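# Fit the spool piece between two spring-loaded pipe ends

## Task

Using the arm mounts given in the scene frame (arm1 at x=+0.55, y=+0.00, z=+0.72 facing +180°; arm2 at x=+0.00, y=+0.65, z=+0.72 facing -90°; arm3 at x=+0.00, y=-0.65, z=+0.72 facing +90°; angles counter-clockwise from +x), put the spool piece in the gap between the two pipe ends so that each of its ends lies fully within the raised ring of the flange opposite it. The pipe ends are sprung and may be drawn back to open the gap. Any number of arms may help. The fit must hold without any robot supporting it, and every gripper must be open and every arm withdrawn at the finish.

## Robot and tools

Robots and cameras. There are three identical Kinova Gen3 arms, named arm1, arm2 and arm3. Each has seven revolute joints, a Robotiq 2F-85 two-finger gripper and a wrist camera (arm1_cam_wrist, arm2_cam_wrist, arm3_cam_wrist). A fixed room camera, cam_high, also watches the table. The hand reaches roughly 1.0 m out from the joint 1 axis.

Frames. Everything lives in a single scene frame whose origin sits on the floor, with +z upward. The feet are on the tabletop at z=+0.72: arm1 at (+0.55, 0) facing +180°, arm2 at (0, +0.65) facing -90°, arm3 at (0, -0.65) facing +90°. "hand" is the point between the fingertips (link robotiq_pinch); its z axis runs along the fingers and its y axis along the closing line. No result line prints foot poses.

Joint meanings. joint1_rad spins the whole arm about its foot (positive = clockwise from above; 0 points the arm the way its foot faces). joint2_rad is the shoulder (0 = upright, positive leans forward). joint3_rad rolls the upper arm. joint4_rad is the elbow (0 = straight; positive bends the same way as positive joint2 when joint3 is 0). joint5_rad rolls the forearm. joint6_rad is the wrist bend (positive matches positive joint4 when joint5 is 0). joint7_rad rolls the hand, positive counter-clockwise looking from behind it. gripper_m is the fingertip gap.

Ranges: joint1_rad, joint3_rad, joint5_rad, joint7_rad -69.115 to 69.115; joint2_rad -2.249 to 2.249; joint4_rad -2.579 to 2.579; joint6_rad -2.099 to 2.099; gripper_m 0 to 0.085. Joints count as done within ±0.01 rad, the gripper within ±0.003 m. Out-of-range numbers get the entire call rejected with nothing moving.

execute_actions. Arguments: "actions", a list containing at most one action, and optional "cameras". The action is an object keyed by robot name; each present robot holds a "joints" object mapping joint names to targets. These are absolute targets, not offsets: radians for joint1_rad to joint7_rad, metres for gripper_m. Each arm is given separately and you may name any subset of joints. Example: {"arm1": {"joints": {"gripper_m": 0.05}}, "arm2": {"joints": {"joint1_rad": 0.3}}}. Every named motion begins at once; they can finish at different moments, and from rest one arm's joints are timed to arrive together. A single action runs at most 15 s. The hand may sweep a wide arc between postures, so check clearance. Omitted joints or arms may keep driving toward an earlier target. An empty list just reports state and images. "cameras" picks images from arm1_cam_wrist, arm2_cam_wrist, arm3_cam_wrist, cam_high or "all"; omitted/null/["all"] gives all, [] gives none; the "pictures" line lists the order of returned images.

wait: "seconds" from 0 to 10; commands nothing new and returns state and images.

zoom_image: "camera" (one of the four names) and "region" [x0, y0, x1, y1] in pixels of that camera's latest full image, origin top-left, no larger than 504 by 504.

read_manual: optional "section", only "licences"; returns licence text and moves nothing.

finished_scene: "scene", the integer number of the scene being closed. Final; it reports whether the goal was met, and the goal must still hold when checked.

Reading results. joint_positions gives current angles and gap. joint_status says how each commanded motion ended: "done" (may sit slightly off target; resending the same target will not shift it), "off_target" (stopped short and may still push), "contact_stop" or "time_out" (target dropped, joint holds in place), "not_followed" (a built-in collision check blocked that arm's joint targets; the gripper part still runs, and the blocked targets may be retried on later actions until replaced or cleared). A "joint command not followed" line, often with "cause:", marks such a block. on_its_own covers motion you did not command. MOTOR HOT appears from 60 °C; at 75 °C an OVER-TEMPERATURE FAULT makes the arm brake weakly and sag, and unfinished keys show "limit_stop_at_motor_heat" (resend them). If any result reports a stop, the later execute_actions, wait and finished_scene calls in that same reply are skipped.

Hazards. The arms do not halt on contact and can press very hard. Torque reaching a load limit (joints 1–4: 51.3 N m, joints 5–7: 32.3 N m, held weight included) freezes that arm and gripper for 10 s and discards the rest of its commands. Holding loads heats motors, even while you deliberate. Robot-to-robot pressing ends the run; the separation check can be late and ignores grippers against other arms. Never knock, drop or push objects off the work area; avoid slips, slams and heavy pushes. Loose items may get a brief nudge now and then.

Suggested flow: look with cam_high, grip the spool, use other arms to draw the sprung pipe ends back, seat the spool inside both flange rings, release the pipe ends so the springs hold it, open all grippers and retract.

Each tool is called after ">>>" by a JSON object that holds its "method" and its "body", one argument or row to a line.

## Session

>>> {"method": "execute_actions", "body": {
  "actions": []
}}

Scene clock: 0.00 s.
Motor temperatures (°C, as the motors report them): arm1=[22 28 25 25 33 31 31] | arm2=[29 27 22 22 32 28 37] | arm3=[28 25 26 26 31 36 36]
arm1.joint_positions: joint1_rad=-0.008 joint2_rad=-0.399 joint3_rad=-0.077 joint4_rad=+1.510 joint5_rad=-0.029 joint6_rad=+2.022 joint7_rad=+1.480 gripper_m=+0.085
arm1.joint_status: not commanded
arm1.hand: x=+0.4311 y=-0.0053 z=+1.2741 quat_wxyz=(+0.002, -1.000, -0.023, +0.006) (m; scene frame)
arm2.joint_positions: joint1_rad=-0.007 joint2_rad=-0.399 joint3_rad=-0.077 joint4_rad=+1.510 joint5_rad=-0.029 joint6_rad=+2.025 joint7_rad=+1.480 gripper_m=+0.085
arm2.joint_status: not commanded
arm2.hand: x=+0.0086 y=+0.5279 z=+1.2771 quat_wxyz=(+0.004, -0.692, -0.722, +0.004) (m; scene frame)
arm3.joint_positions: joint1_rad=-0.012 joint2_rad=-0.394 joint3_rad=-0.075 joint4_rad=+1.510 joint5_rad=-0.031 joint6_rad=+2.027 joint7_rad=+1.476 gripper_m=+0.085
arm3.joint_status: not commanded
arm3.hand: x=-0.0025 y=-0.5266 z=+1.2286 quat_wxyz=(+0.001, +0.710, -0.704, +0.005) (m; scene frame)
pictures: arm1_cam_wrist, arm2_cam_wrist, arm3_cam_wrist, cam_high
Images, in order (width x height): arm1_cam_wrist 504x504, arm2_cam_wrist 504x504, arm3_cam_wrist 504x504, cam_high 504x504.

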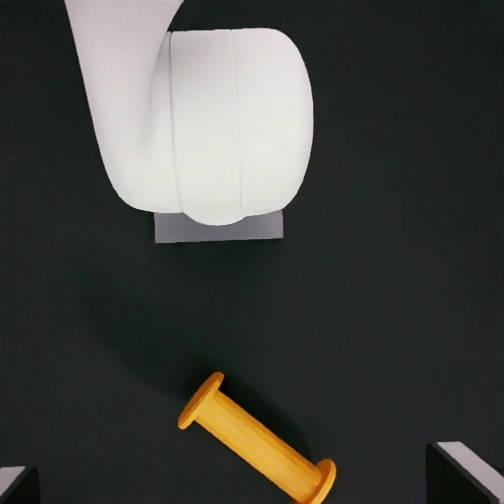

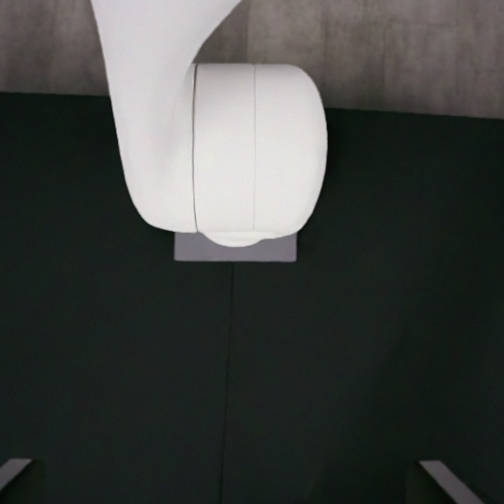

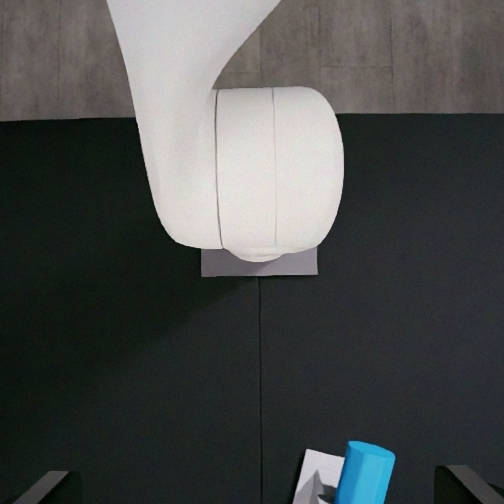

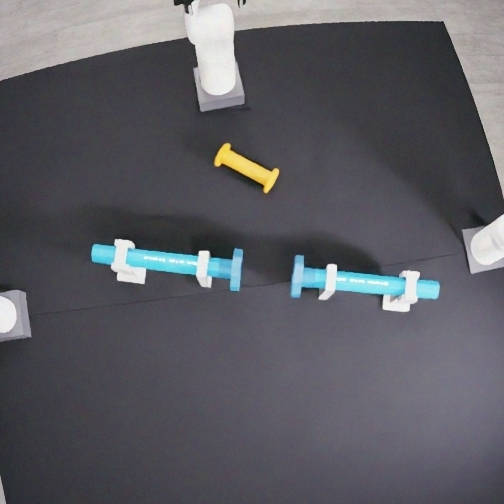

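>>> {"method": "execute_actions", "body": {
  "actions": [
    {"arm1":{"joints":{"joint1_rad":-0.217,"joint2_rad":0.085,"joint3_rad":0,"joint4_rad":2.244,"joint5_rad":0,"joint6_rad":0.813,"joint7_rad":2.285}},"arm2":{"joints":{"joint1_rad":-0.1485,"joint2_rad":0.384,"joint3_rad":0,"joint4_rad":1.647,"joint5_rad":0,"joint6_rad":1.111,"joint7_rad":1.12}},"arm3":{"joints":{"joint1_rad":-0.206,"joint2_rad":0.252,"joint3_rad":0,"joint4_rad":1.674,"joint5_rad":0,"joint6_rad":1.215,"joint7_rad":1.095}}}
  ]
}}

>>> {"method": "execute_actions", "body": {
  "actions": []
}}

Scene clock: 61.67 s.
Motor temperatures (°C, as the motors report them): arm1=[22 27 25 25 33 31 31] | arm2=[29 26 22 22 32 28 37] | arm3=[28 24 26 26 31 35 36]
arm1.joint_positions: joint1_rad=-0.217 joint2_rad=+0.085 joint3_rad=+0.000 joint4_rad=+2.244 joint5_rad=+0.000 joint6_rad=+0.813 joint7_rad=+2.285 gripper_m=+0.085
arm1.joint_status: all done
arm1.hand: x=+0.2893 y=-0.0446 z=+0.9503 quat_wxyz=(+0.001, -0.883, -0.469, +0.001) (m; scene frame)
arm2.joint_positions: joint1_rad=-0.148 joint2_rad=+0.384 joint3_rad=+0.000 joint4_rad=+1.647 joint5_rad=+0.000 joint6_rad=+1.111 joint7_rad=+1.120 gripper_m=+0.085
arm2.joint_status: all done
arm2.hand: x=+0.0608 y=+0.2130 z=+0.9984 quat_wxyz=(+0.005, -0.793, -0.609, +0.002) (m; scene frame)
arm3.joint_positions: joint1_rad=-0.206 joint2_rad=+0.252 joint3_rad=+0.000 joint4_rad=+1.674 joint5_rad=+0.000 joint6_rad=+1.215 joint7_rad=+1.095 gripper_m=+0.085
arm3.joint_status: all done
arm3.hand: x=-0.0615 y=-0.2523 z=+0.9982 quat_wxyz=(+0.000, +0.609, -0.793, +0.003) (m; scene frame)
pictures: arm1_cam_wrist, arm2_cam_wrist, arm3_cam_wrist, cam_high
Images, in order (width x height): arm1_cam_wrist 504x504, arm2_cam_wrist 504x504, arm3_cam_wrist 504x504, cam_high 504x504.

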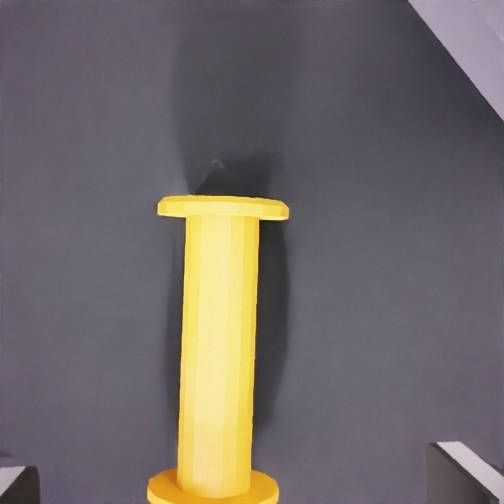

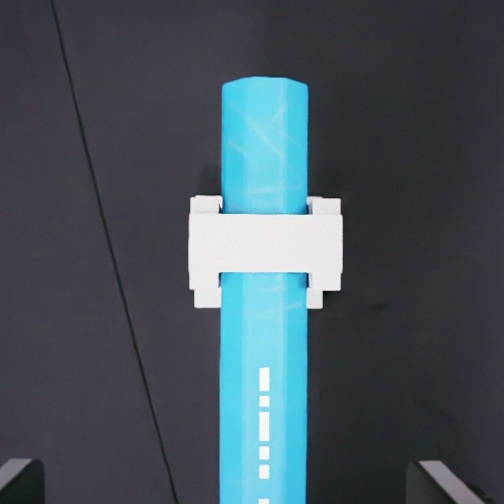

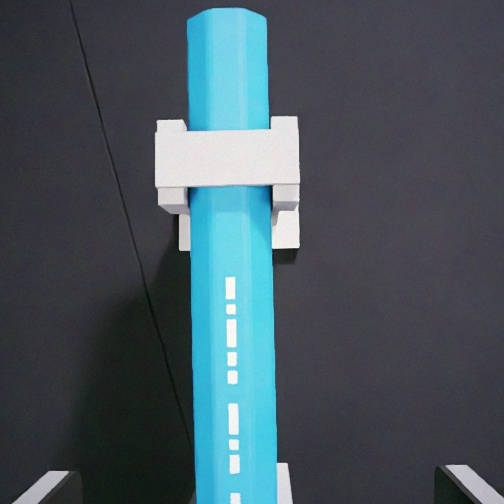

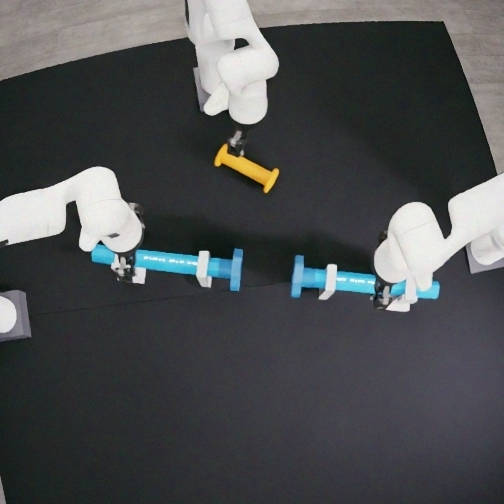

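Scene clock: 61.67 s.
Motor temperatures (°C, as the motors report them): arm1=[22 27 25 25 33 31 31] | arm2=[29 26 22 22 32 28 37] | arm3=[28 24 26 26 31 35 36]
arm1.joint_positions: joint1_rad=-0.217 joint2_rad=+0.085 joint3_rad=+0.000 joint4_rad=+2.244 joint5_rad=+0.000 joint6_rad=+0.813 joint7_rad=+2.285 gripper_m=+0.085
arm1.joint_status: all done
arm1.hand: x=+0.2893 y=-0.0446 z=+0.9503 quat_wxyz=(+0.001, -0.883, -0.469, +0.001) (m; scene frame)
arm2.joint_positions: joint1_rad=-0.148 joint2_rad=+0.384 joint3_rad=+0.000 joint4_rad=+1.647 joint5_rad=+0.000 joint6_rad=+1.111 joint7_rad=+1.120 gripper_m=+0.085
arm2.joint_status: all done
arm2.hand: x=+0.0608 y=+0.2130 z=+0.9984 quat_wxyz=(+0.005, -0.793, -0.609, +0.002) (m; scene frame)
arm3.joint_positions: joint1_rad=-0.206 joint2_rad=+0.252 joint3_rad=+0.000 joint4_rad=+1.674 joint5_rad=+0.000 joint6_rad=+1.215 joint7_rad=+1.095 gripper_m=+0.085
arm3.joint_status: all done
arm3.hand: x=-0.0615 y=-0.2523 z=+0.9982 quat_wxyz=(+0.000, +0.609, -0.793, +0.003) (m; scene frame)
pictures: arm1_cam_wrist, arm2_cam_wrist, arm3_cam_wrist, cam_high
Images, in order (width x height): arm1_cam_wrist 504x504, arm2_cam_wrist 504x504, arm3_cam_wrist 504x504, cam_high 504x504.

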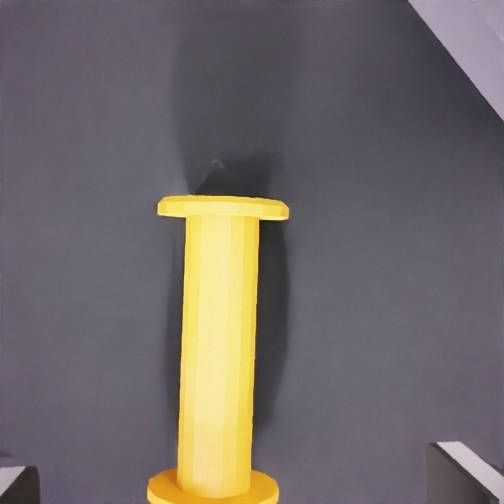

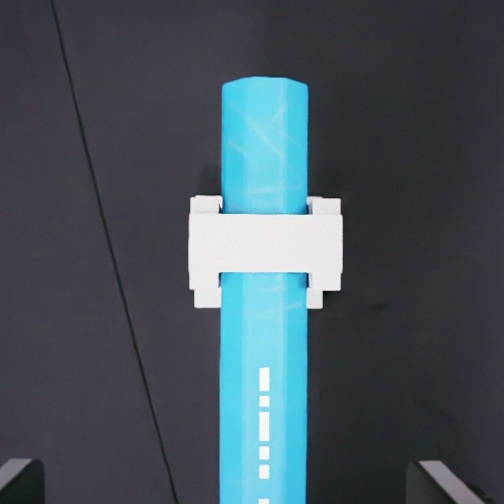

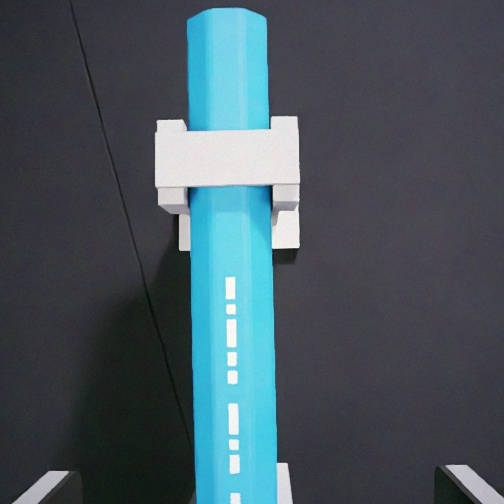

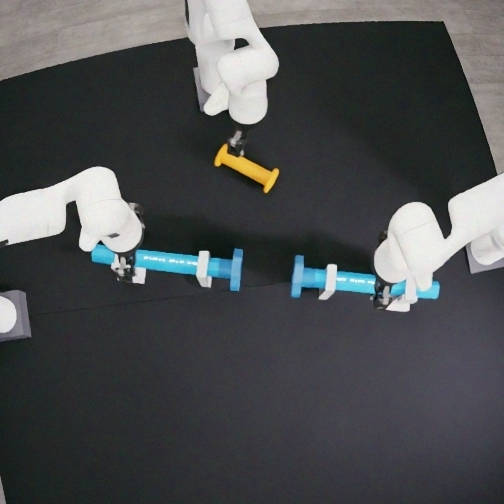

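>>> {"method": "zoom_image", "body": {
  "camera": "arm1_cam_wrist",
  "region": [120, 150, 330, 504]
}}

Region (120, 150, 330, 504) of arm1_cam_wrist's 504x504 image, scaled by 1.424; it fills the left 299 columns of this view, and the rest is white.

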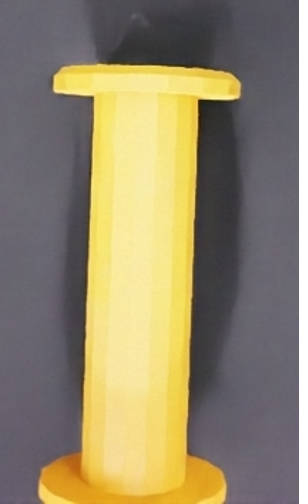

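>>> {"method": "execute_actions", "body": {
  "actions": [
    {"arm1":{"joints":{"joint1_rad":-0.223,"joint2_rad":0.661,"joint4_rad":2.430,"joint6_rad":0.050,"joint7_rad":2.203}},"arm2":{"joints":{"joint1_rad":-0.154,"joint2_rad":0.675,"joint4_rad":1.755,"joint6_rad":0.712,"joint7_rad":1.109}},"arm3":{"joints":{"joint1_rad":-0.186,"joint2_rad":0.465,"joint4_rad":1.956,"joint6_rad":0.721,"joint7_rad":1.116}}}
  ]
}}

Scene clock: 155.50 s.
Motor temperatures (°C, as the motors report them): arm1=[22 27 25 25 33 31 31] | arm2=[29 26 22 22 32 28 37] | arm3=[28 25 26 27 31 35 36]
arm1.joint_positions: joint1_rad=-0.223 joint2_rad=+0.661 joint3_rad=+0.000 joint4_rad=+2.430 joint5_rad=+0.000 joint6_rad=+0.050 joint7_rad=+2.203 gripper_m=+0.085
arm1.joint_status: all done
arm1.hand: x=+0.2787 y=-0.0488 z=+0.7655 quat_wxyz=(+0.001, -0.900, -0.435, +0.002) (m; scene frame)
arm2.joint_positions: joint1_rad=-0.154 joint2_rad=+0.675 joint3_rad=+0.000 joint4_rad=+1.755 joint5_rad=+0.000 joint6_rad=+0.712 joint7_rad=+1.109 gripper_m=+0.085
arm2.joint_status: all done
arm2.hand: x=+0.0674 y=+0.1857 z=+0.8380 quat_wxyz=(+0.005, -0.795, -0.607, +0.002) (m; scene frame)
arm3.joint_positions: joint1_rad=-0.186 joint2_rad=+0.465 joint3_rad=+0.000 joint4_rad=+1.956 joint5_rad=+0.000 joint6_rad=+0.721 joint7_rad=+1.116 gripper_m=+0.085
arm3.joint_status: all done
arm3.hand: x=-0.0522 y=-0.2560 z=+0.8399 quat_wxyz=(+0.001, +0.609, -0.793, +0.004) (m; scene frame)
pictures: arm1_cam_wrist, arm2_cam_wrist, arm3_cam_wrist, cam_high
Images, in order (width x height): arm1_cam_wrist 504x504, arm2_cam_wrist 504x504, arm3_cam_wrist 504x504, cam_high 504x504.

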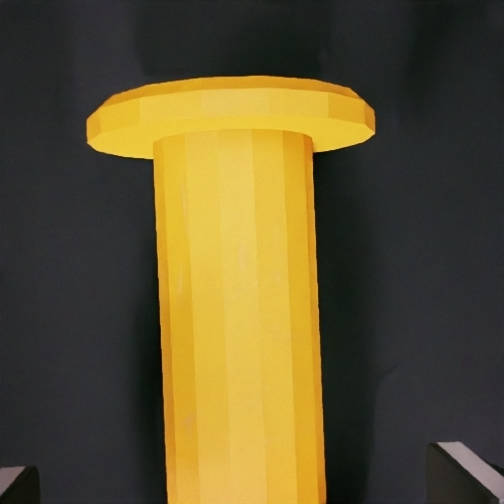

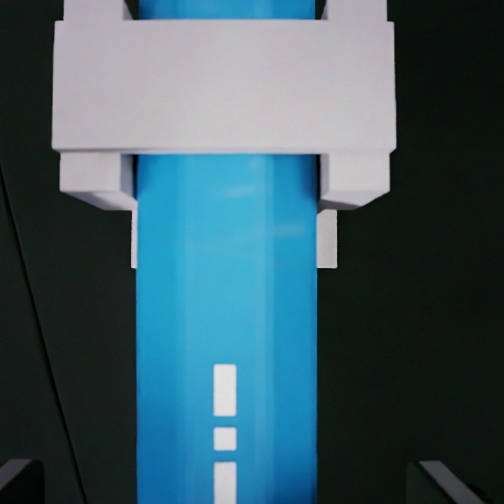

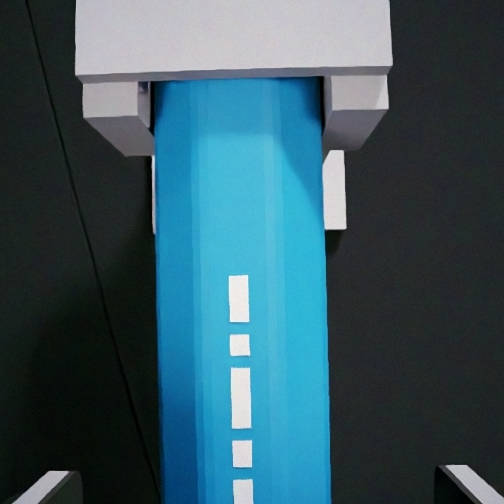

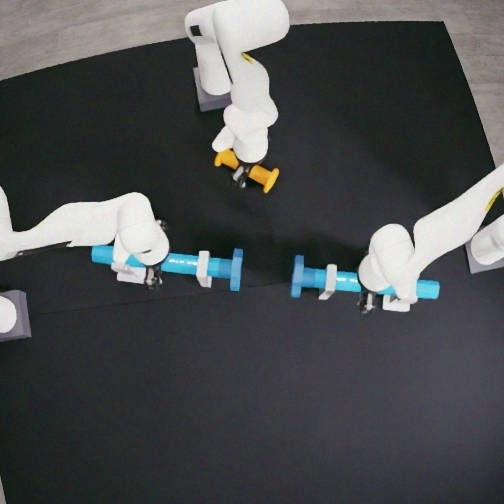

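>>> {"method": "zoom_image", "body": {
  "camera": "arm1_cam_wrist",
  "region": [70, 50, 390, 250]
}}

Region (70, 50, 390, 250) of arm1_cam_wrist's 504x504 image, scaled by 1.575; it fills the top 315 rows of this view, and the rest is white.

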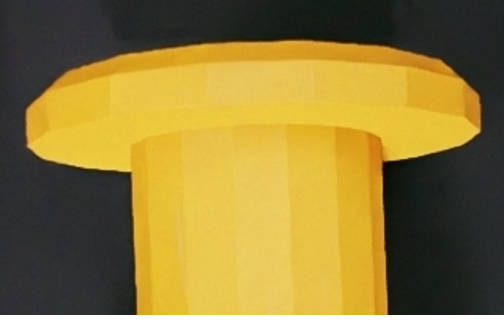

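>>> {"method": "zoom_image", "body": {
  "camera": "cam_high",
  "region": [190, 120, 310, 210]
}}

Region (190, 120, 310, 210) of cam_high's 504x504 image, scaled by 4.200, with more detail than that image has; it fills the top 378 rows of this view, and the rest is white.

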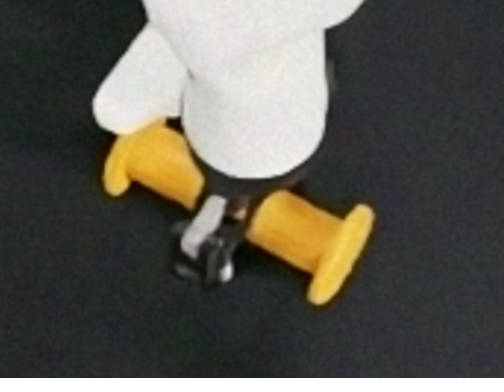

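>>> {"method": "execute_actions", "body": {
  "actions": [
    {"arm1":{"joints":{"gripper_m":0.028}},"arm2":{"joints":{"gripper_m":0.03}},"arm3":{"joints":{"joint1_rad":-0.180,"gripper_m":0.03}}}
  ]
}}

Scene clock: 199.80 s.
Motor temperatures (°C, as the motors report them): arm1=[22 27 25 25 33 31 31] | arm2=[29 27 22 22 32 28 37] | arm3=[28 25 26 26 31 35 36]
arm1.joint_positions: joint1_rad=-0.223 joint2_rad=+0.659 joint3_rad=+0.000 joint4_rad=+2.431 joint5_rad=+0.000 joint6_rad=+0.051 joint7_rad=+2.203 gripper_m=+0.033
arm1.joint_status: gripper_m off_target (ended at +0.033, target +0.028)
arm1.hand: x=+0.2789 y=-0.0488 z=+0.7658 quat_wxyz=(+0.001, -0.900, -0.435, +0.002) (m; scene frame)
arm2.joint_positions: joint1_rad=-0.154 joint2_rad=+0.674 joint3_rad=+0.000 joint4_rad=+1.755 joint5_rad=+0.000 joint6_rad=+0.713 joint7_rad=+1.109 gripper_m=+0.038
arm2.joint_status: gripper_m off_target (ended at +0.038, target +0.030)
arm2.hand: x=+0.0676 y=+0.1857 z=+0.8385 quat_wxyz=(+0.004, -0.794, -0.607, +0.002) (m; scene frame)
arm3.joint_positions: joint1_rad=-0.180 joint2_rad=+0.464 joint3_rad=+0.000 joint4_rad=+1.956 joint5_rad=+0.000 joint6_rad=+0.722 joint7_rad=+1.116 gripper_m=+0.037
arm3.joint_status: gripper_m off_target (ended at +0.037, target +0.030); the others done
arm3.hand: x=-0.0498 y=-0.2557 z=+0.8405 quat_wxyz=(+0.000, +0.607, -0.795, +0.003) (m; scene frame)
pictures: arm1_cam_wrist, arm2_cam_wrist, arm3_cam_wrist, cam_high
Images, in order (width x height): arm1_cam_wrist 504x504, arm2_cam_wrist 504x504, arm3_cam_wrist 504x504, cam_high 504x504.

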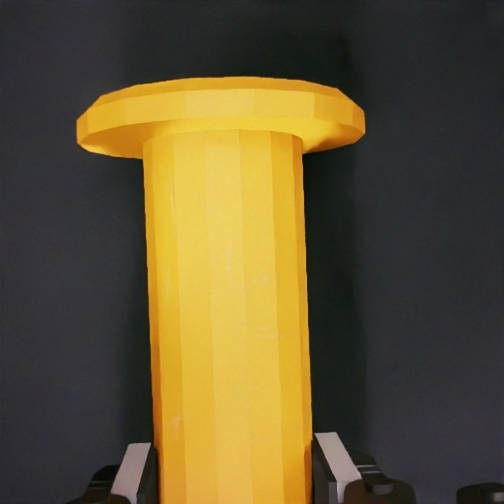

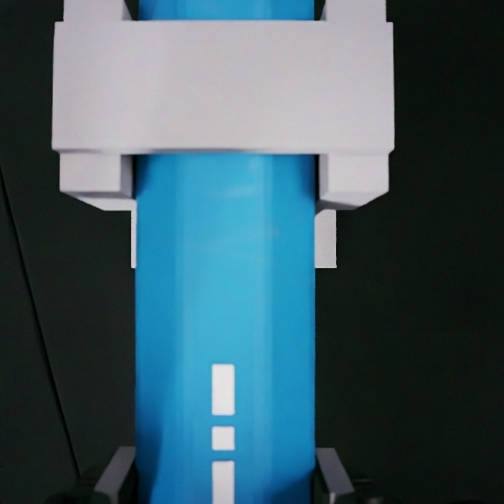

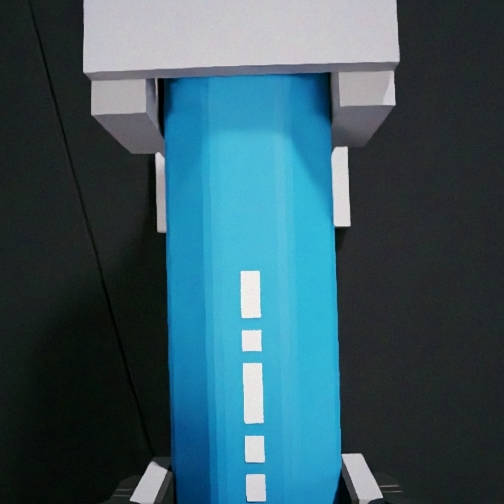

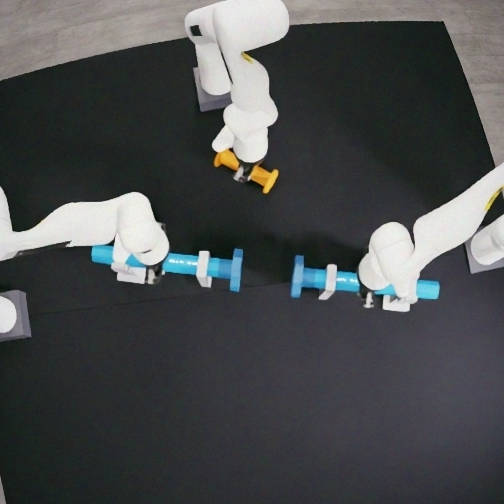

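>>> {"method": "execute_actions", "body": {
  "actions": [
    {"arm1":{"joints":{"joint1_rad":-0.13,"joint2_rad":0.2985,"joint4_rad":1.89,"joint6_rad":0.953,"joint7_rad":2.6}},"arm2":{"joints":{"joint1_rad":-0.173,"joint2_rad":0.646,"joint4_rad":1.820,"joint6_rad":0.675,"joint7_rad":1.090}},"arm3":{"joints":{"joint1_rad":-0.203,"joint2_rad":0.432,"joint4_rad":2.018,"joint6_rad":0.692,"joint7_rad":1.093}}}
  ],
  "cameras": ["arm1_cam_wrist","cam_high"]
}}

>>> {"method": "execute_actions", "body": {
  "actions": [
    {"arm1":{"joints":{"joint1_rad":-0.094,"joint2_rad":0.671,"joint4_rad":1.314,"joint6_rad":1.157,"joint7_rad":2.737}}}
  ]
}}

Scene clock: 252.60 s.
Motor temperatures (°C, as the motors report them): arm1=[22 27 25 25 33 31 31] | arm2=[29 27 22 22 32 28 37] | arm3=[28 25 26 26 31 35 36]
arm1.joint_positions: joint1_rad=-0.130 joint2_rad=+0.300 joint3_rad=+0.000 joint4_rad=+1.891 joint5_rad=+0.000 joint6_rad=+0.953 joint7_rad=+2.600 gripper_m=+0.033
arm1.joint_status: all done
arm1.hand: x=+0.1726 y=-0.0419 z=+0.9670 quat_wxyz=(+0.001, -0.824, -0.566, +0.000) (m; scene frame)
arm2.joint_positions: joint1_rad=-0.171 joint2_rad=+0.647 joint3_rad=+0.002 joint4_rad=+1.814 joint5_rad=+0.002 joint6_rad=+0.668 joint7_rad=+1.090 gripper_m=+0.038
arm2.joint_status: all done
arm2.hand: x=+0.0713 y=+0.1991 z=+0.8389 quat_wxyz=(-0.001, -0.795, -0.607, +0.006) (m; scene frame)
arm3.joint_positions: joint1_rad=-0.201 joint2_rad=+0.433 joint3_rad=+0.003 joint4_rad=+2.012 joint5_rad=+0.002 joint6_rad=+0.685 joint7_rad=+1.093 gripper_m=+0.037
arm3.joint_status: all done
arm3.hand: x=-0.0535 y=-0.2702 z=+0.8411 quat_wxyz=(-0.003, +0.605, -0.796, -0.001) (m; scene frame)
pictures: arm1_cam_wrist, cam_high
Images, in order (width x height): arm1_cam_wrist 504x504, cam_high 504x504.

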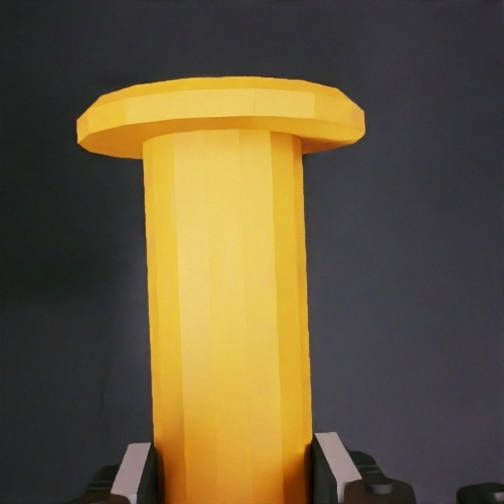

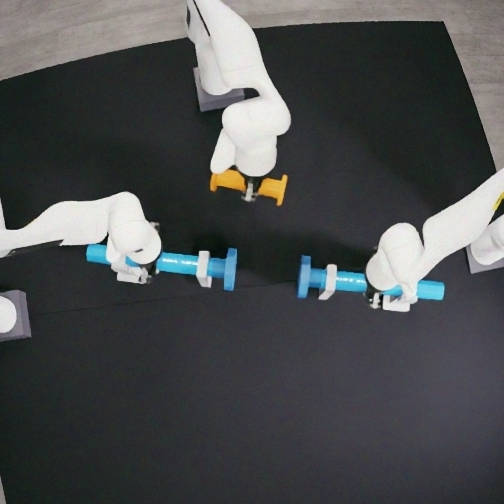

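Scene clock: 254.40 s.
Motor temperatures (°C, as the motors report them): arm1=[22 27 25 25 33 31 31] | arm2=[29 27 22 22 32 28 37] | arm3=[28 25 26 26 31 35 36]
arm1.joint_positions: joint1_rad=-0.094 joint2_rad=+0.673 joint3_rad=+0.000 joint4_rad=+1.315 joint5_rad=+0.000 joint6_rad=+1.157 joint7_rad=+2.737 gripper_m=+0.033
arm1.joint_status: all done
arm1.hand: x=+0.0038 y=-0.0518 z=+0.9501 quat_wxyz=(+0.001, -0.794, -0.607, +0.000) (m; scene frame)
arm2.joint_positions: joint1_rad=-0.171 joint2_rad=+0.647 joint3_rad=+0.002 joint4_rad=+1.814 joint5_rad=+0.002 joint6_rad=+0.668 joint7_rad=+1.090 gripper_m=+0.038
arm2.joint_status: not commanded
arm2.hand: x=+0.0713 y=+0.1991 z=+0.8389 quat_wxyz=(-0.001, -0.795, -0.607, +0.006) (m; scene frame)
arm3.joint_positions: joint1_rad=-0.201 joint2_rad=+0.433 joint3_rad=+0.003 joint4_rad=+2.012 joint5_rad=+0.002 joint6_rad=+0.685 joint7_rad=+1.093 gripper_m=+0.037
arm3.joint_status: not commanded
arm3.hand: x=-0.0535 y=-0.2702 z=+0.8411 quat_wxyz=(-0.003, +0.605, -0.796, -0.001) (m; scene frame)
pictures: arm1_cam_wrist, arm2_cam_wrist, arm3_cam_wrist, cam_high
Images, in order (width x height): arm1_cam_wrist 504x504, arm2_cam_wrist 504x504, arm3_cam_wrist 504x504, cam_high 504x504.

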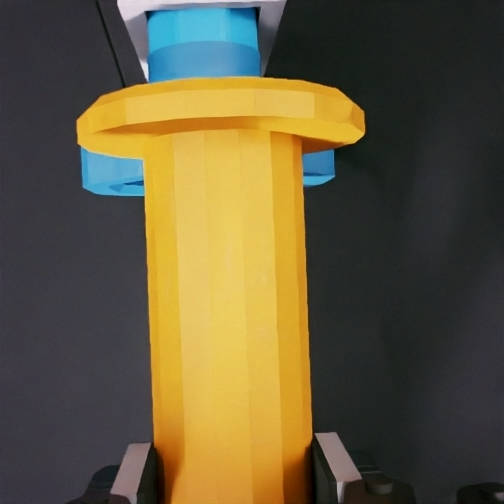

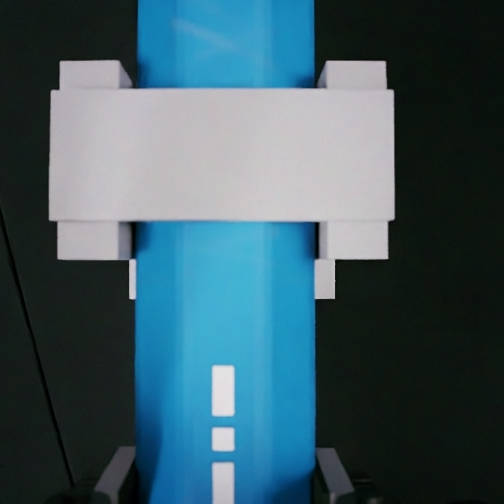

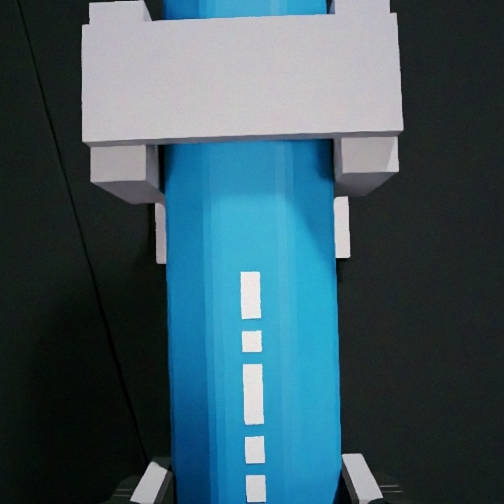

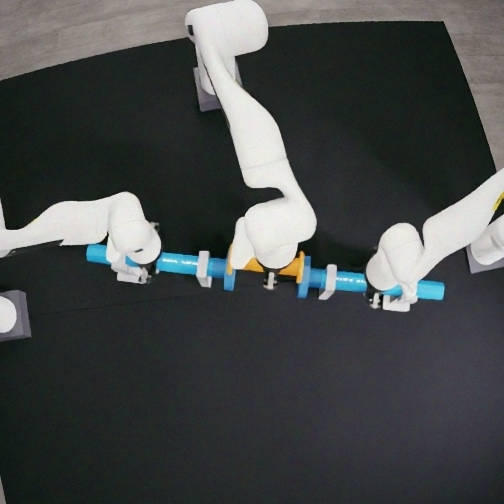

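>>> {"method": "zoom_image", "body": {
  "camera": "arm1_cam_wrist",
  "region": [60, 0, 380, 220]
}}

>>> {"method": "zoom_image", "body": {
  "camera": "cam_high",
  "region": [190, 220, 350, 320]
}}

Region (60, 0, 380, 220) of arm1_cam_wrist's 504x504 image, scaled by 1.575; it fills the top 346 rows of this view, and the rest is white.

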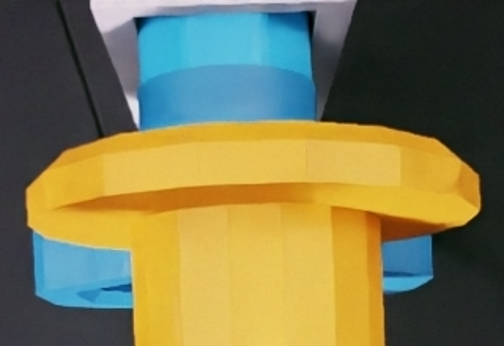

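Region (190, 220, 350, 320) of cam_high's 504x504 image, scaled by 3.150, with more detail than that image has; it fills the top 315 rows of this view, and the rest is white.

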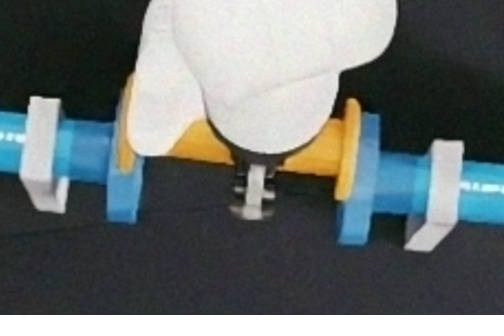

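>>> {"method": "execute_actions", "body": {
  "actions": [
    {"arm1":{"joints":{"joint1_rad":-0.0974,"joint2_rad":0.6835,"joint4_rad":1.290,"joint6_rad":1.168,"joint7_rad":2.734}},"arm2":{"joints":{"joint1_rad":-0.179,"joint2_rad":0.637,"joint4_rad":1.840,"joint6_rad":0.664,"joint7_rad":1.084}},"arm3":{"joints":{"joint1_rad":-0.210,"joint2_rad":0.422,"joint4_rad":2.037,"joint6_rad":0.683,"joint7_rad":1.086}}}
  ]
}}

Scene clock: 325.70 s.
Motor temperatures (°C, as the motors report them): arm1=[22 29 25 25 33 31 31] | arm2=[29 28 22 22 32 28 37] | arm3=[28 25 26 26 31 36 36]
arm1.joint_positions: joint1_rad=-0.097 joint2_rad=+0.685 joint3_rad=+0.000 joint4_rad=+1.291 joint5_rad=+0.000 joint6_rad=+1.168 joint7_rad=+2.734 gripper_m=+0.033
arm1.joint_status: all done
arm1.hand: x=-0.0017 y=-0.0544 z=+0.9500 quat_wxyz=(+0.001, -0.794, -0.607, +0.000) (m; scene frame)
arm2.joint_positions: joint1_rad=-0.177 joint2_rad=+0.639 joint3_rad=+0.003 joint4_rad=+1.832 joint5_rad=+0.002 joint6_rad=+0.655 joint7_rad=+1.085 gripper_m=+0.038
arm2.joint_status: all done
arm2.hand: x=+0.0725 y=+0.2035 z=+0.8391 quat_wxyz=(-0.002, -0.795, -0.607, +0.007) (m; scene frame)
arm3.joint_positions: joint1_rad=-0.207 joint2_rad=+0.424 joint3_rad=+0.004 joint4_rad=+2.029 joint5_rad=+0.003 joint6_rad=+0.674 joint7_rad=+1.086 gripper_m=+0.037
arm3.joint_status: all done
arm3.hand: x=-0.0545 y=-0.2750 z=+0.8411 quat_wxyz=(-0.004, +0.605, -0.796, -0.002) (m; scene frame)
pictures: arm1_cam_wrist, arm2_cam_wrist, arm3_cam_wrist, cam_high
Images, in order (width x height): arm1_cam_wrist 504x504, arm2_cam_wrist 504x504, arm3_cam_wrist 504x504, cam_high 504x504.

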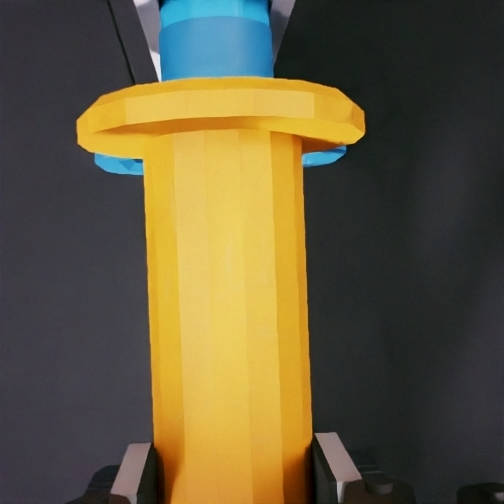

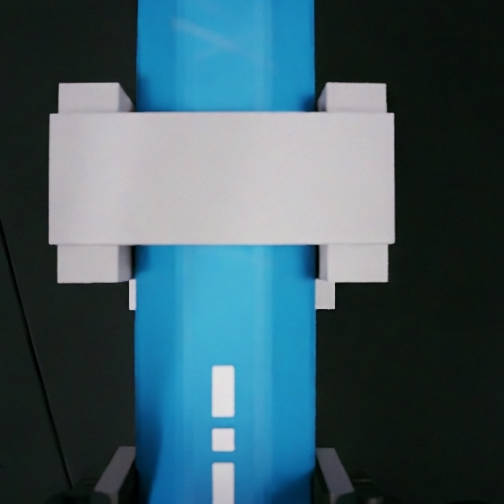

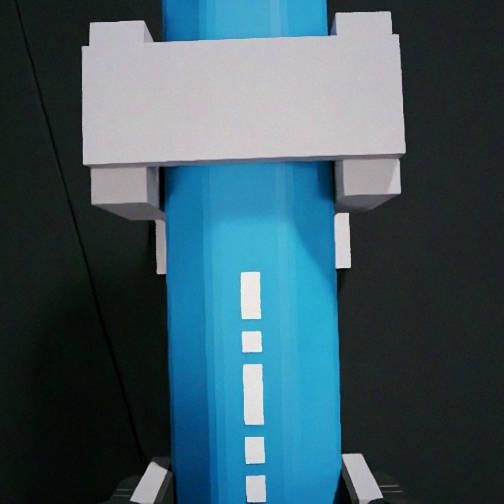

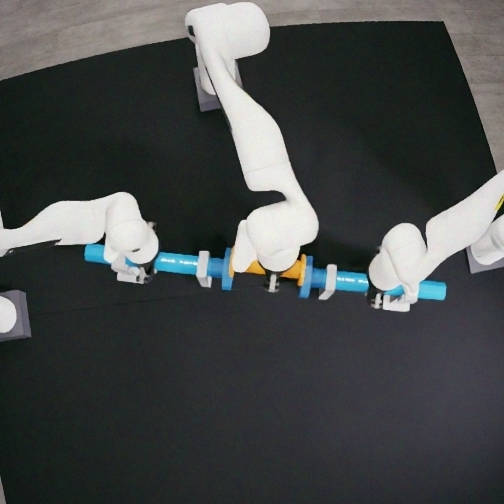

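>>> {"method": "zoom_image", "body": {
  "camera": "cam_high",
  "region": [200, 230, 340, 310]
}}

>>> {"method": "zoom_image", "body": {
  "camera": "arm1_cam_wrist",
  "region": [60, 0, 380, 220]
}}

Region (200, 230, 340, 310) of cam_high's 504x504 image, scaled by 3.600, with more detail than that image has; it fills the top 288 rows of this view, and the rest is white.

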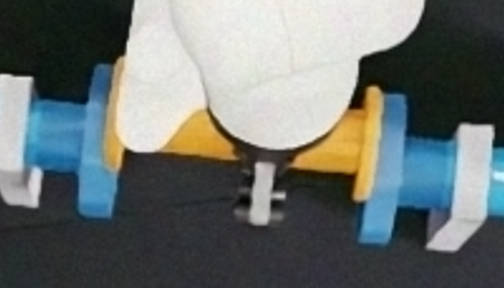

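Region (60, 0, 380, 220) of arm1_cam_wrist's 504x504 image, scaled by 1.575; it fills the top 346 rows of this view, and the rest is white.

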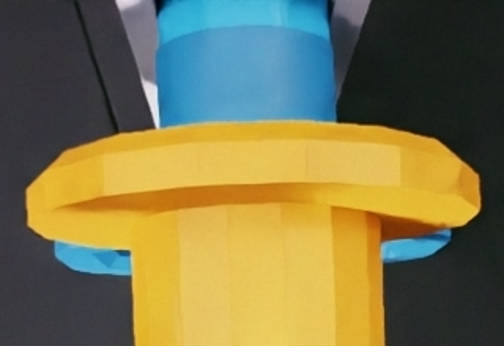

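>>> {"method": "execute_actions", "body": {
  "actions": [
    {"arm1":{"joints":{"joint1_rad":-0.1015,"joint2_rad":0.7007,"joint4_rad":1.309,"joint6_rad":1.132,"joint7_rad":2.7295}},"arm2":{"joints":{"joint1_rad":-0.1816,"joint2_rad":0.633,"joint4_rad":1.849,"joint6_rad":0.658,"joint7_rad":1.0815}},"arm3":{"joints":{"joint1_rad":-0.213,"joint2_rad":0.417,"joint4_rad":2.046,"joint6_rad":0.679,"joint7_rad":1.083}}}
  ]
}}

Scene clock: 395.73 s.
Motor temperatures (°C, as the motors report them): arm1=[22 30 25 25 33 31 31] | arm2=[29 28 22 22 32 29 37] | arm3=[28 25 26 26 31 36 36]
arm1.joint_positions: joint1_rad=-0.101 joint2_rad=+0.702 joint3_rad=+0.000 joint4_rad=+1.310 joint5_rad=+0.000 joint6_rad=+1.132 joint7_rad=+2.730 gripper_m=+0.033
arm1.joint_status: all done
arm1.hand: x=-0.0023 y=-0.0568 z=+0.9350 quat_wxyz=(+0.001, -0.794, -0.607, +0.000) (m; scene frame)
arm2.joint_positions: joint1_rad=-0.179 joint2_rad=+0.635 joint3_rad=+0.003 joint4_rad=+1.840 joint5_rad=+0.003 joint6_rad=+0.648 joint7_rad=+1.082 gripper_m=+0.038
arm2.joint_status: all done
arm2.hand: x=+0.0730 y=+0.2053 z=+0.8392 quat_wxyz=(-0.003, -0.795, -0.606, +0.007) (m; scene frame)
arm3.joint_positions: joint1_rad=-0.210 joint2_rad=+0.419 joint3_rad=+0.004 joint4_rad=+2.038 joint5_rad=+0.003 joint6_rad=+0.669 joint7_rad=+1.083 gripper_m=+0.037
arm3.joint_status: joint6_rad off_target (ended at +0.669, target +0.679); the others done
arm3.hand: x=-0.0551 y=-0.2773 z=+0.8411 quat_wxyz=(-0.004, +0.605, -0.796, -0.003) (m; scene frame)
pictures: arm1_cam_wrist, arm2_cam_wrist, arm3_cam_wrist, cam_high
Images, in order (width x height): arm1_cam_wrist 504x504, arm2_cam_wrist 504x504, arm3_cam_wrist 504x504, cam_high 504x504.

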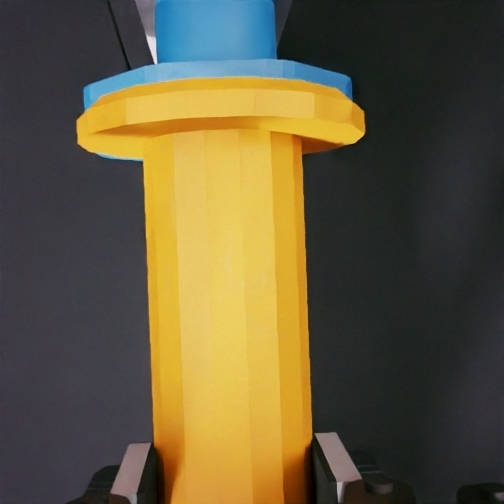

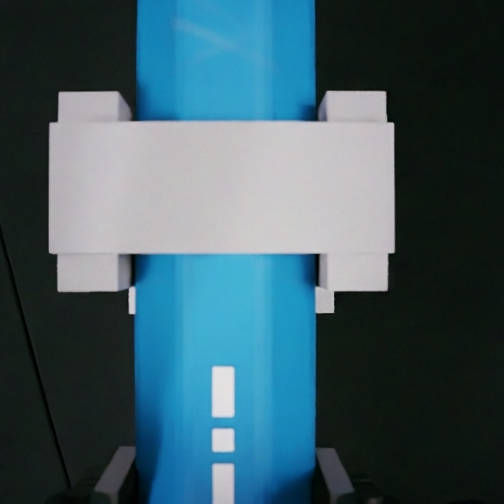

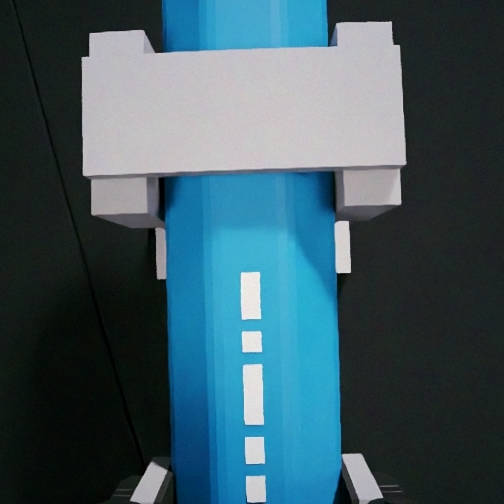

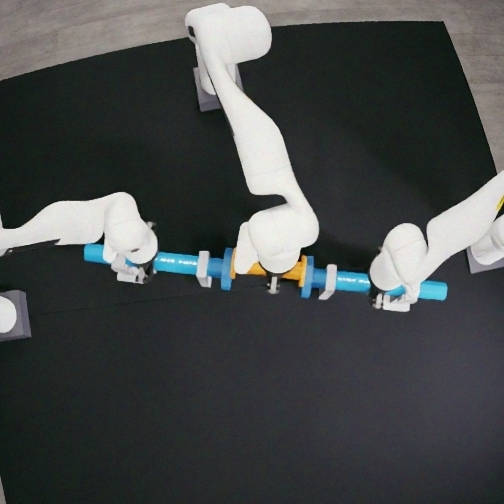

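>>> {"method": "zoom_image", "body": {
  "camera": "cam_high",
  "region": [200, 230, 340, 310]
}}

Region (200, 230, 340, 310) of cam_high's 504x504 image, scaled by 3.600, with more detail than that image has; it fills the top 288 rows of this view, and the rest is white.

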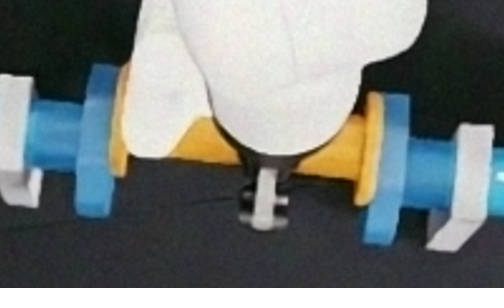

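>>> {"method": "execute_actions", "body": {
  "actions": [
    {"arm1":{"joints":{"joint1_rad":-0.104,"joint2_rad":0.7415,"joint4_rad":1.353,"joint6_rad":1.047,"joint7_rad":2.727}}}
  ],
  "cameras": ["arm1_cam_wrist","cam_high"]
}}

>>> {"method": "zoom_image", "body": {
  "camera": "cam_high",
  "region": [200, 230, 340, 310]
}}

Scene clock: 420.20 s.
Motor temperatures (°C, as the motors report them): arm1=[22 30 25 25 33 31 31] | arm2=[29 28 22 22 32 29 37] | arm3=[28 26 26 26 31 36 36]
arm1.joint_positions: joint1_rad=-0.104 joint2_rad=+0.743 joint3_rad=+0.000 joint4_rad=+1.354 joint5_rad=+0.000 joint6_rad=+1.047 joint7_rad=+2.727 gripper_m=+0.033
arm1.joint_status: all done
arm1.hand: x=-0.0029 y=-0.0582 z=+0.9001 quat_wxyz=(+0.001, -0.794, -0.607, +0.000) (m; scene frame)
arm2.joint_positions: joint1_rad=-0.179 joint2_rad=+0.635 joint3_rad=+0.003 joint4_rad=+1.840 joint5_rad=+0.003 joint6_rad=+0.648 joint7_rad=+1.082 gripper_m=+0.038
arm2.joint_status: not commanded
arm2.hand: x=+0.0730 y=+0.2053 z=+0.8392 quat_wxyz=(-0.003, -0.795, -0.606, +0.007) (m; scene frame)
arm3.joint_positions: joint1_rad=-0.210 joint2_rad=+0.419 joint3_rad=+0.004 joint4_rad=+2.038 joint5_rad=+0.003 joint6_rad=+0.669 joint7_rad=+1.083 gripper_m=+0.037
arm3.joint_status: not commanded
arm3.hand: x=-0.0551 y=-0.2773 z=+0.8411 quat_wxyz=(-0.004, +0.605, -0.796, -0.003) (m; scene frame)
pictures: arm1_cam_wrist, cam_high
Images, in order (width x height): arm1_cam_wrist 504x504, cam_high 504x504.

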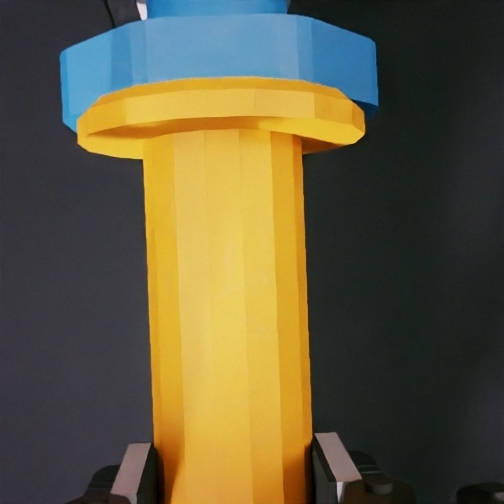

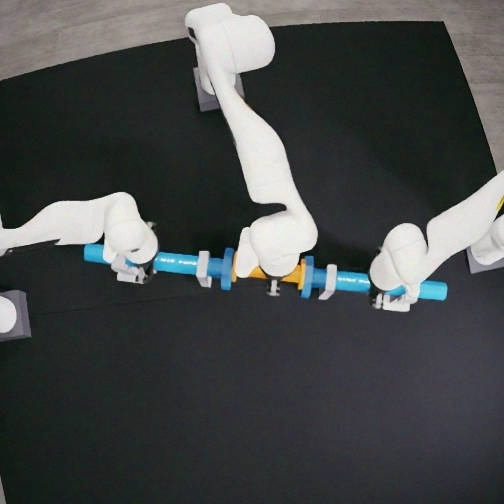

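Region (200, 230, 340, 310) of cam_high's 504x504 image, scaled by 3.600, with more detail than that image has; it fills the top 288 rows of this view, and the rest is white.

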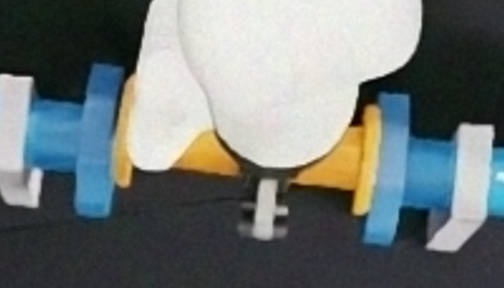

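>>> {"method": "execute_actions", "body": {
  "actions": [
    {"arm1":{"joints":{"joint2_rad":0.791,"joint4_rad":1.392,"joint6_rad":0.9585}}}
  ],
  "cameras": ["arm1_cam_wrist","cam_high"]
}}

>>> {"method": "zoom_image", "body": {
  "camera": "cam_high",
  "region": [200, 230, 340, 310]
}}

Scene clock: 435.30 s.
Motor temperatures (°C, as the motors report them): arm1=[22 30 25 25 33 31 31] | arm2=[29 29 22 22 32 29 37] | arm3=[28 26 26 26 31 36 36]
arm1.joint_positions: joint1_rad=-0.104 joint2_rad=+0.793 joint3_rad=+0.000 joint4_rad=+1.393 joint5_rad=+0.000 joint6_rad=+0.958 joint7_rad=+2.727 gripper_m=+0.033
arm1.joint_status: all done
arm1.hand: x=-0.0030 y=-0.0582 z=+0.8622 quat_wxyz=(+0.001, -0.794, -0.607, +0.000) (m; scene frame)
arm2.joint_positions: joint1_rad=-0.179 joint2_rad=+0.635 joint3_rad=+0.003 joint4_rad=+1.840 joint5_rad=+0.003 joint6_rad=+0.648 joint7_rad=+1.082 gripper_m=+0.038
arm2.joint_status: not commanded
arm2.hand: x=+0.0730 y=+0.2053 z=+0.8392 quat_wxyz=(-0.003, -0.795, -0.606, +0.007) (m; scene frame)
arm3.joint_positions: joint1_rad=-0.210 joint2_rad=+0.419 joint3_rad=+0.004 joint4_rad=+2.038 joint5_rad=+0.003 joint6_rad=+0.669 joint7_rad=+1.083 gripper_m=+0.037
arm3.joint_status: not commanded
arm3.hand: x=-0.0551 y=-0.2773 z=+0.8411 quat_wxyz=(-0.004, +0.605, -0.796, -0.003) (m; scene frame)
pictures: arm1_cam_wrist, cam_high
Images, in order (width x height): arm1_cam_wrist 504x504, cam_high 504x504.

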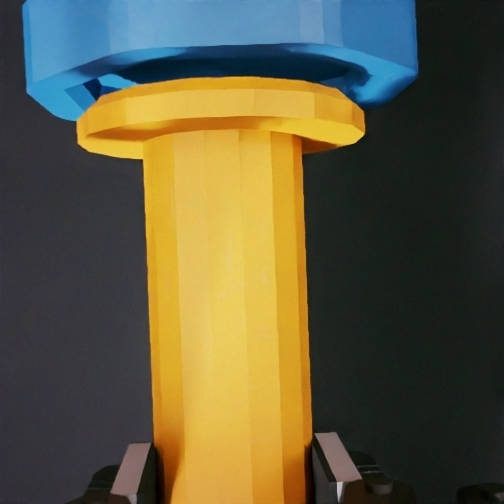

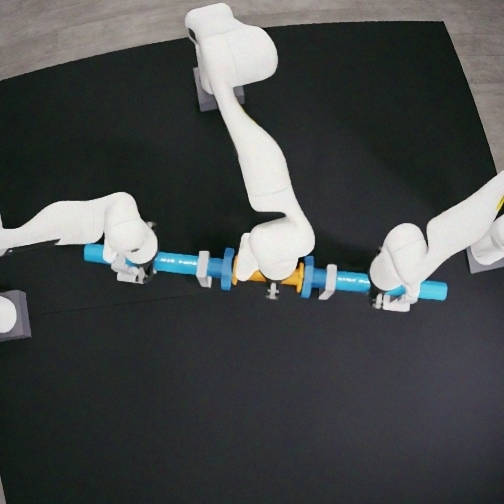

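Region (200, 230, 340, 310) of cam_high's 504x504 image, scaled by 3.600, with more detail than that image has; it fills the top 288 rows of this view, and the rest is white.

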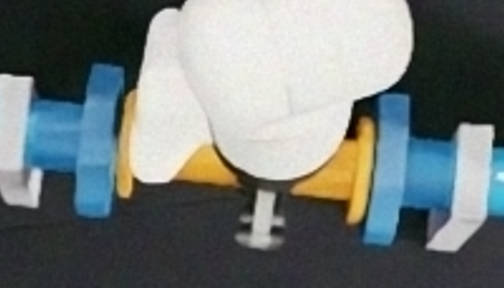

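>>> {"method": "zoom_image", "body": {
  "camera": "arm1_cam_wrist",
  "region": [10, 0, 430, 180]
}}

Region (10, 0, 430, 180) of arm1_cam_wrist's 504x504 image, scaled by 1.200; it fills the top 216 rows of this view, and the rest is white.

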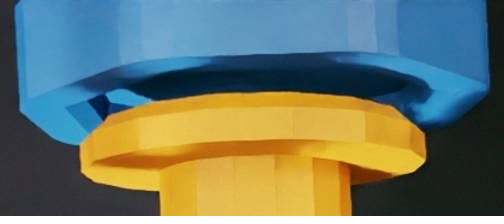

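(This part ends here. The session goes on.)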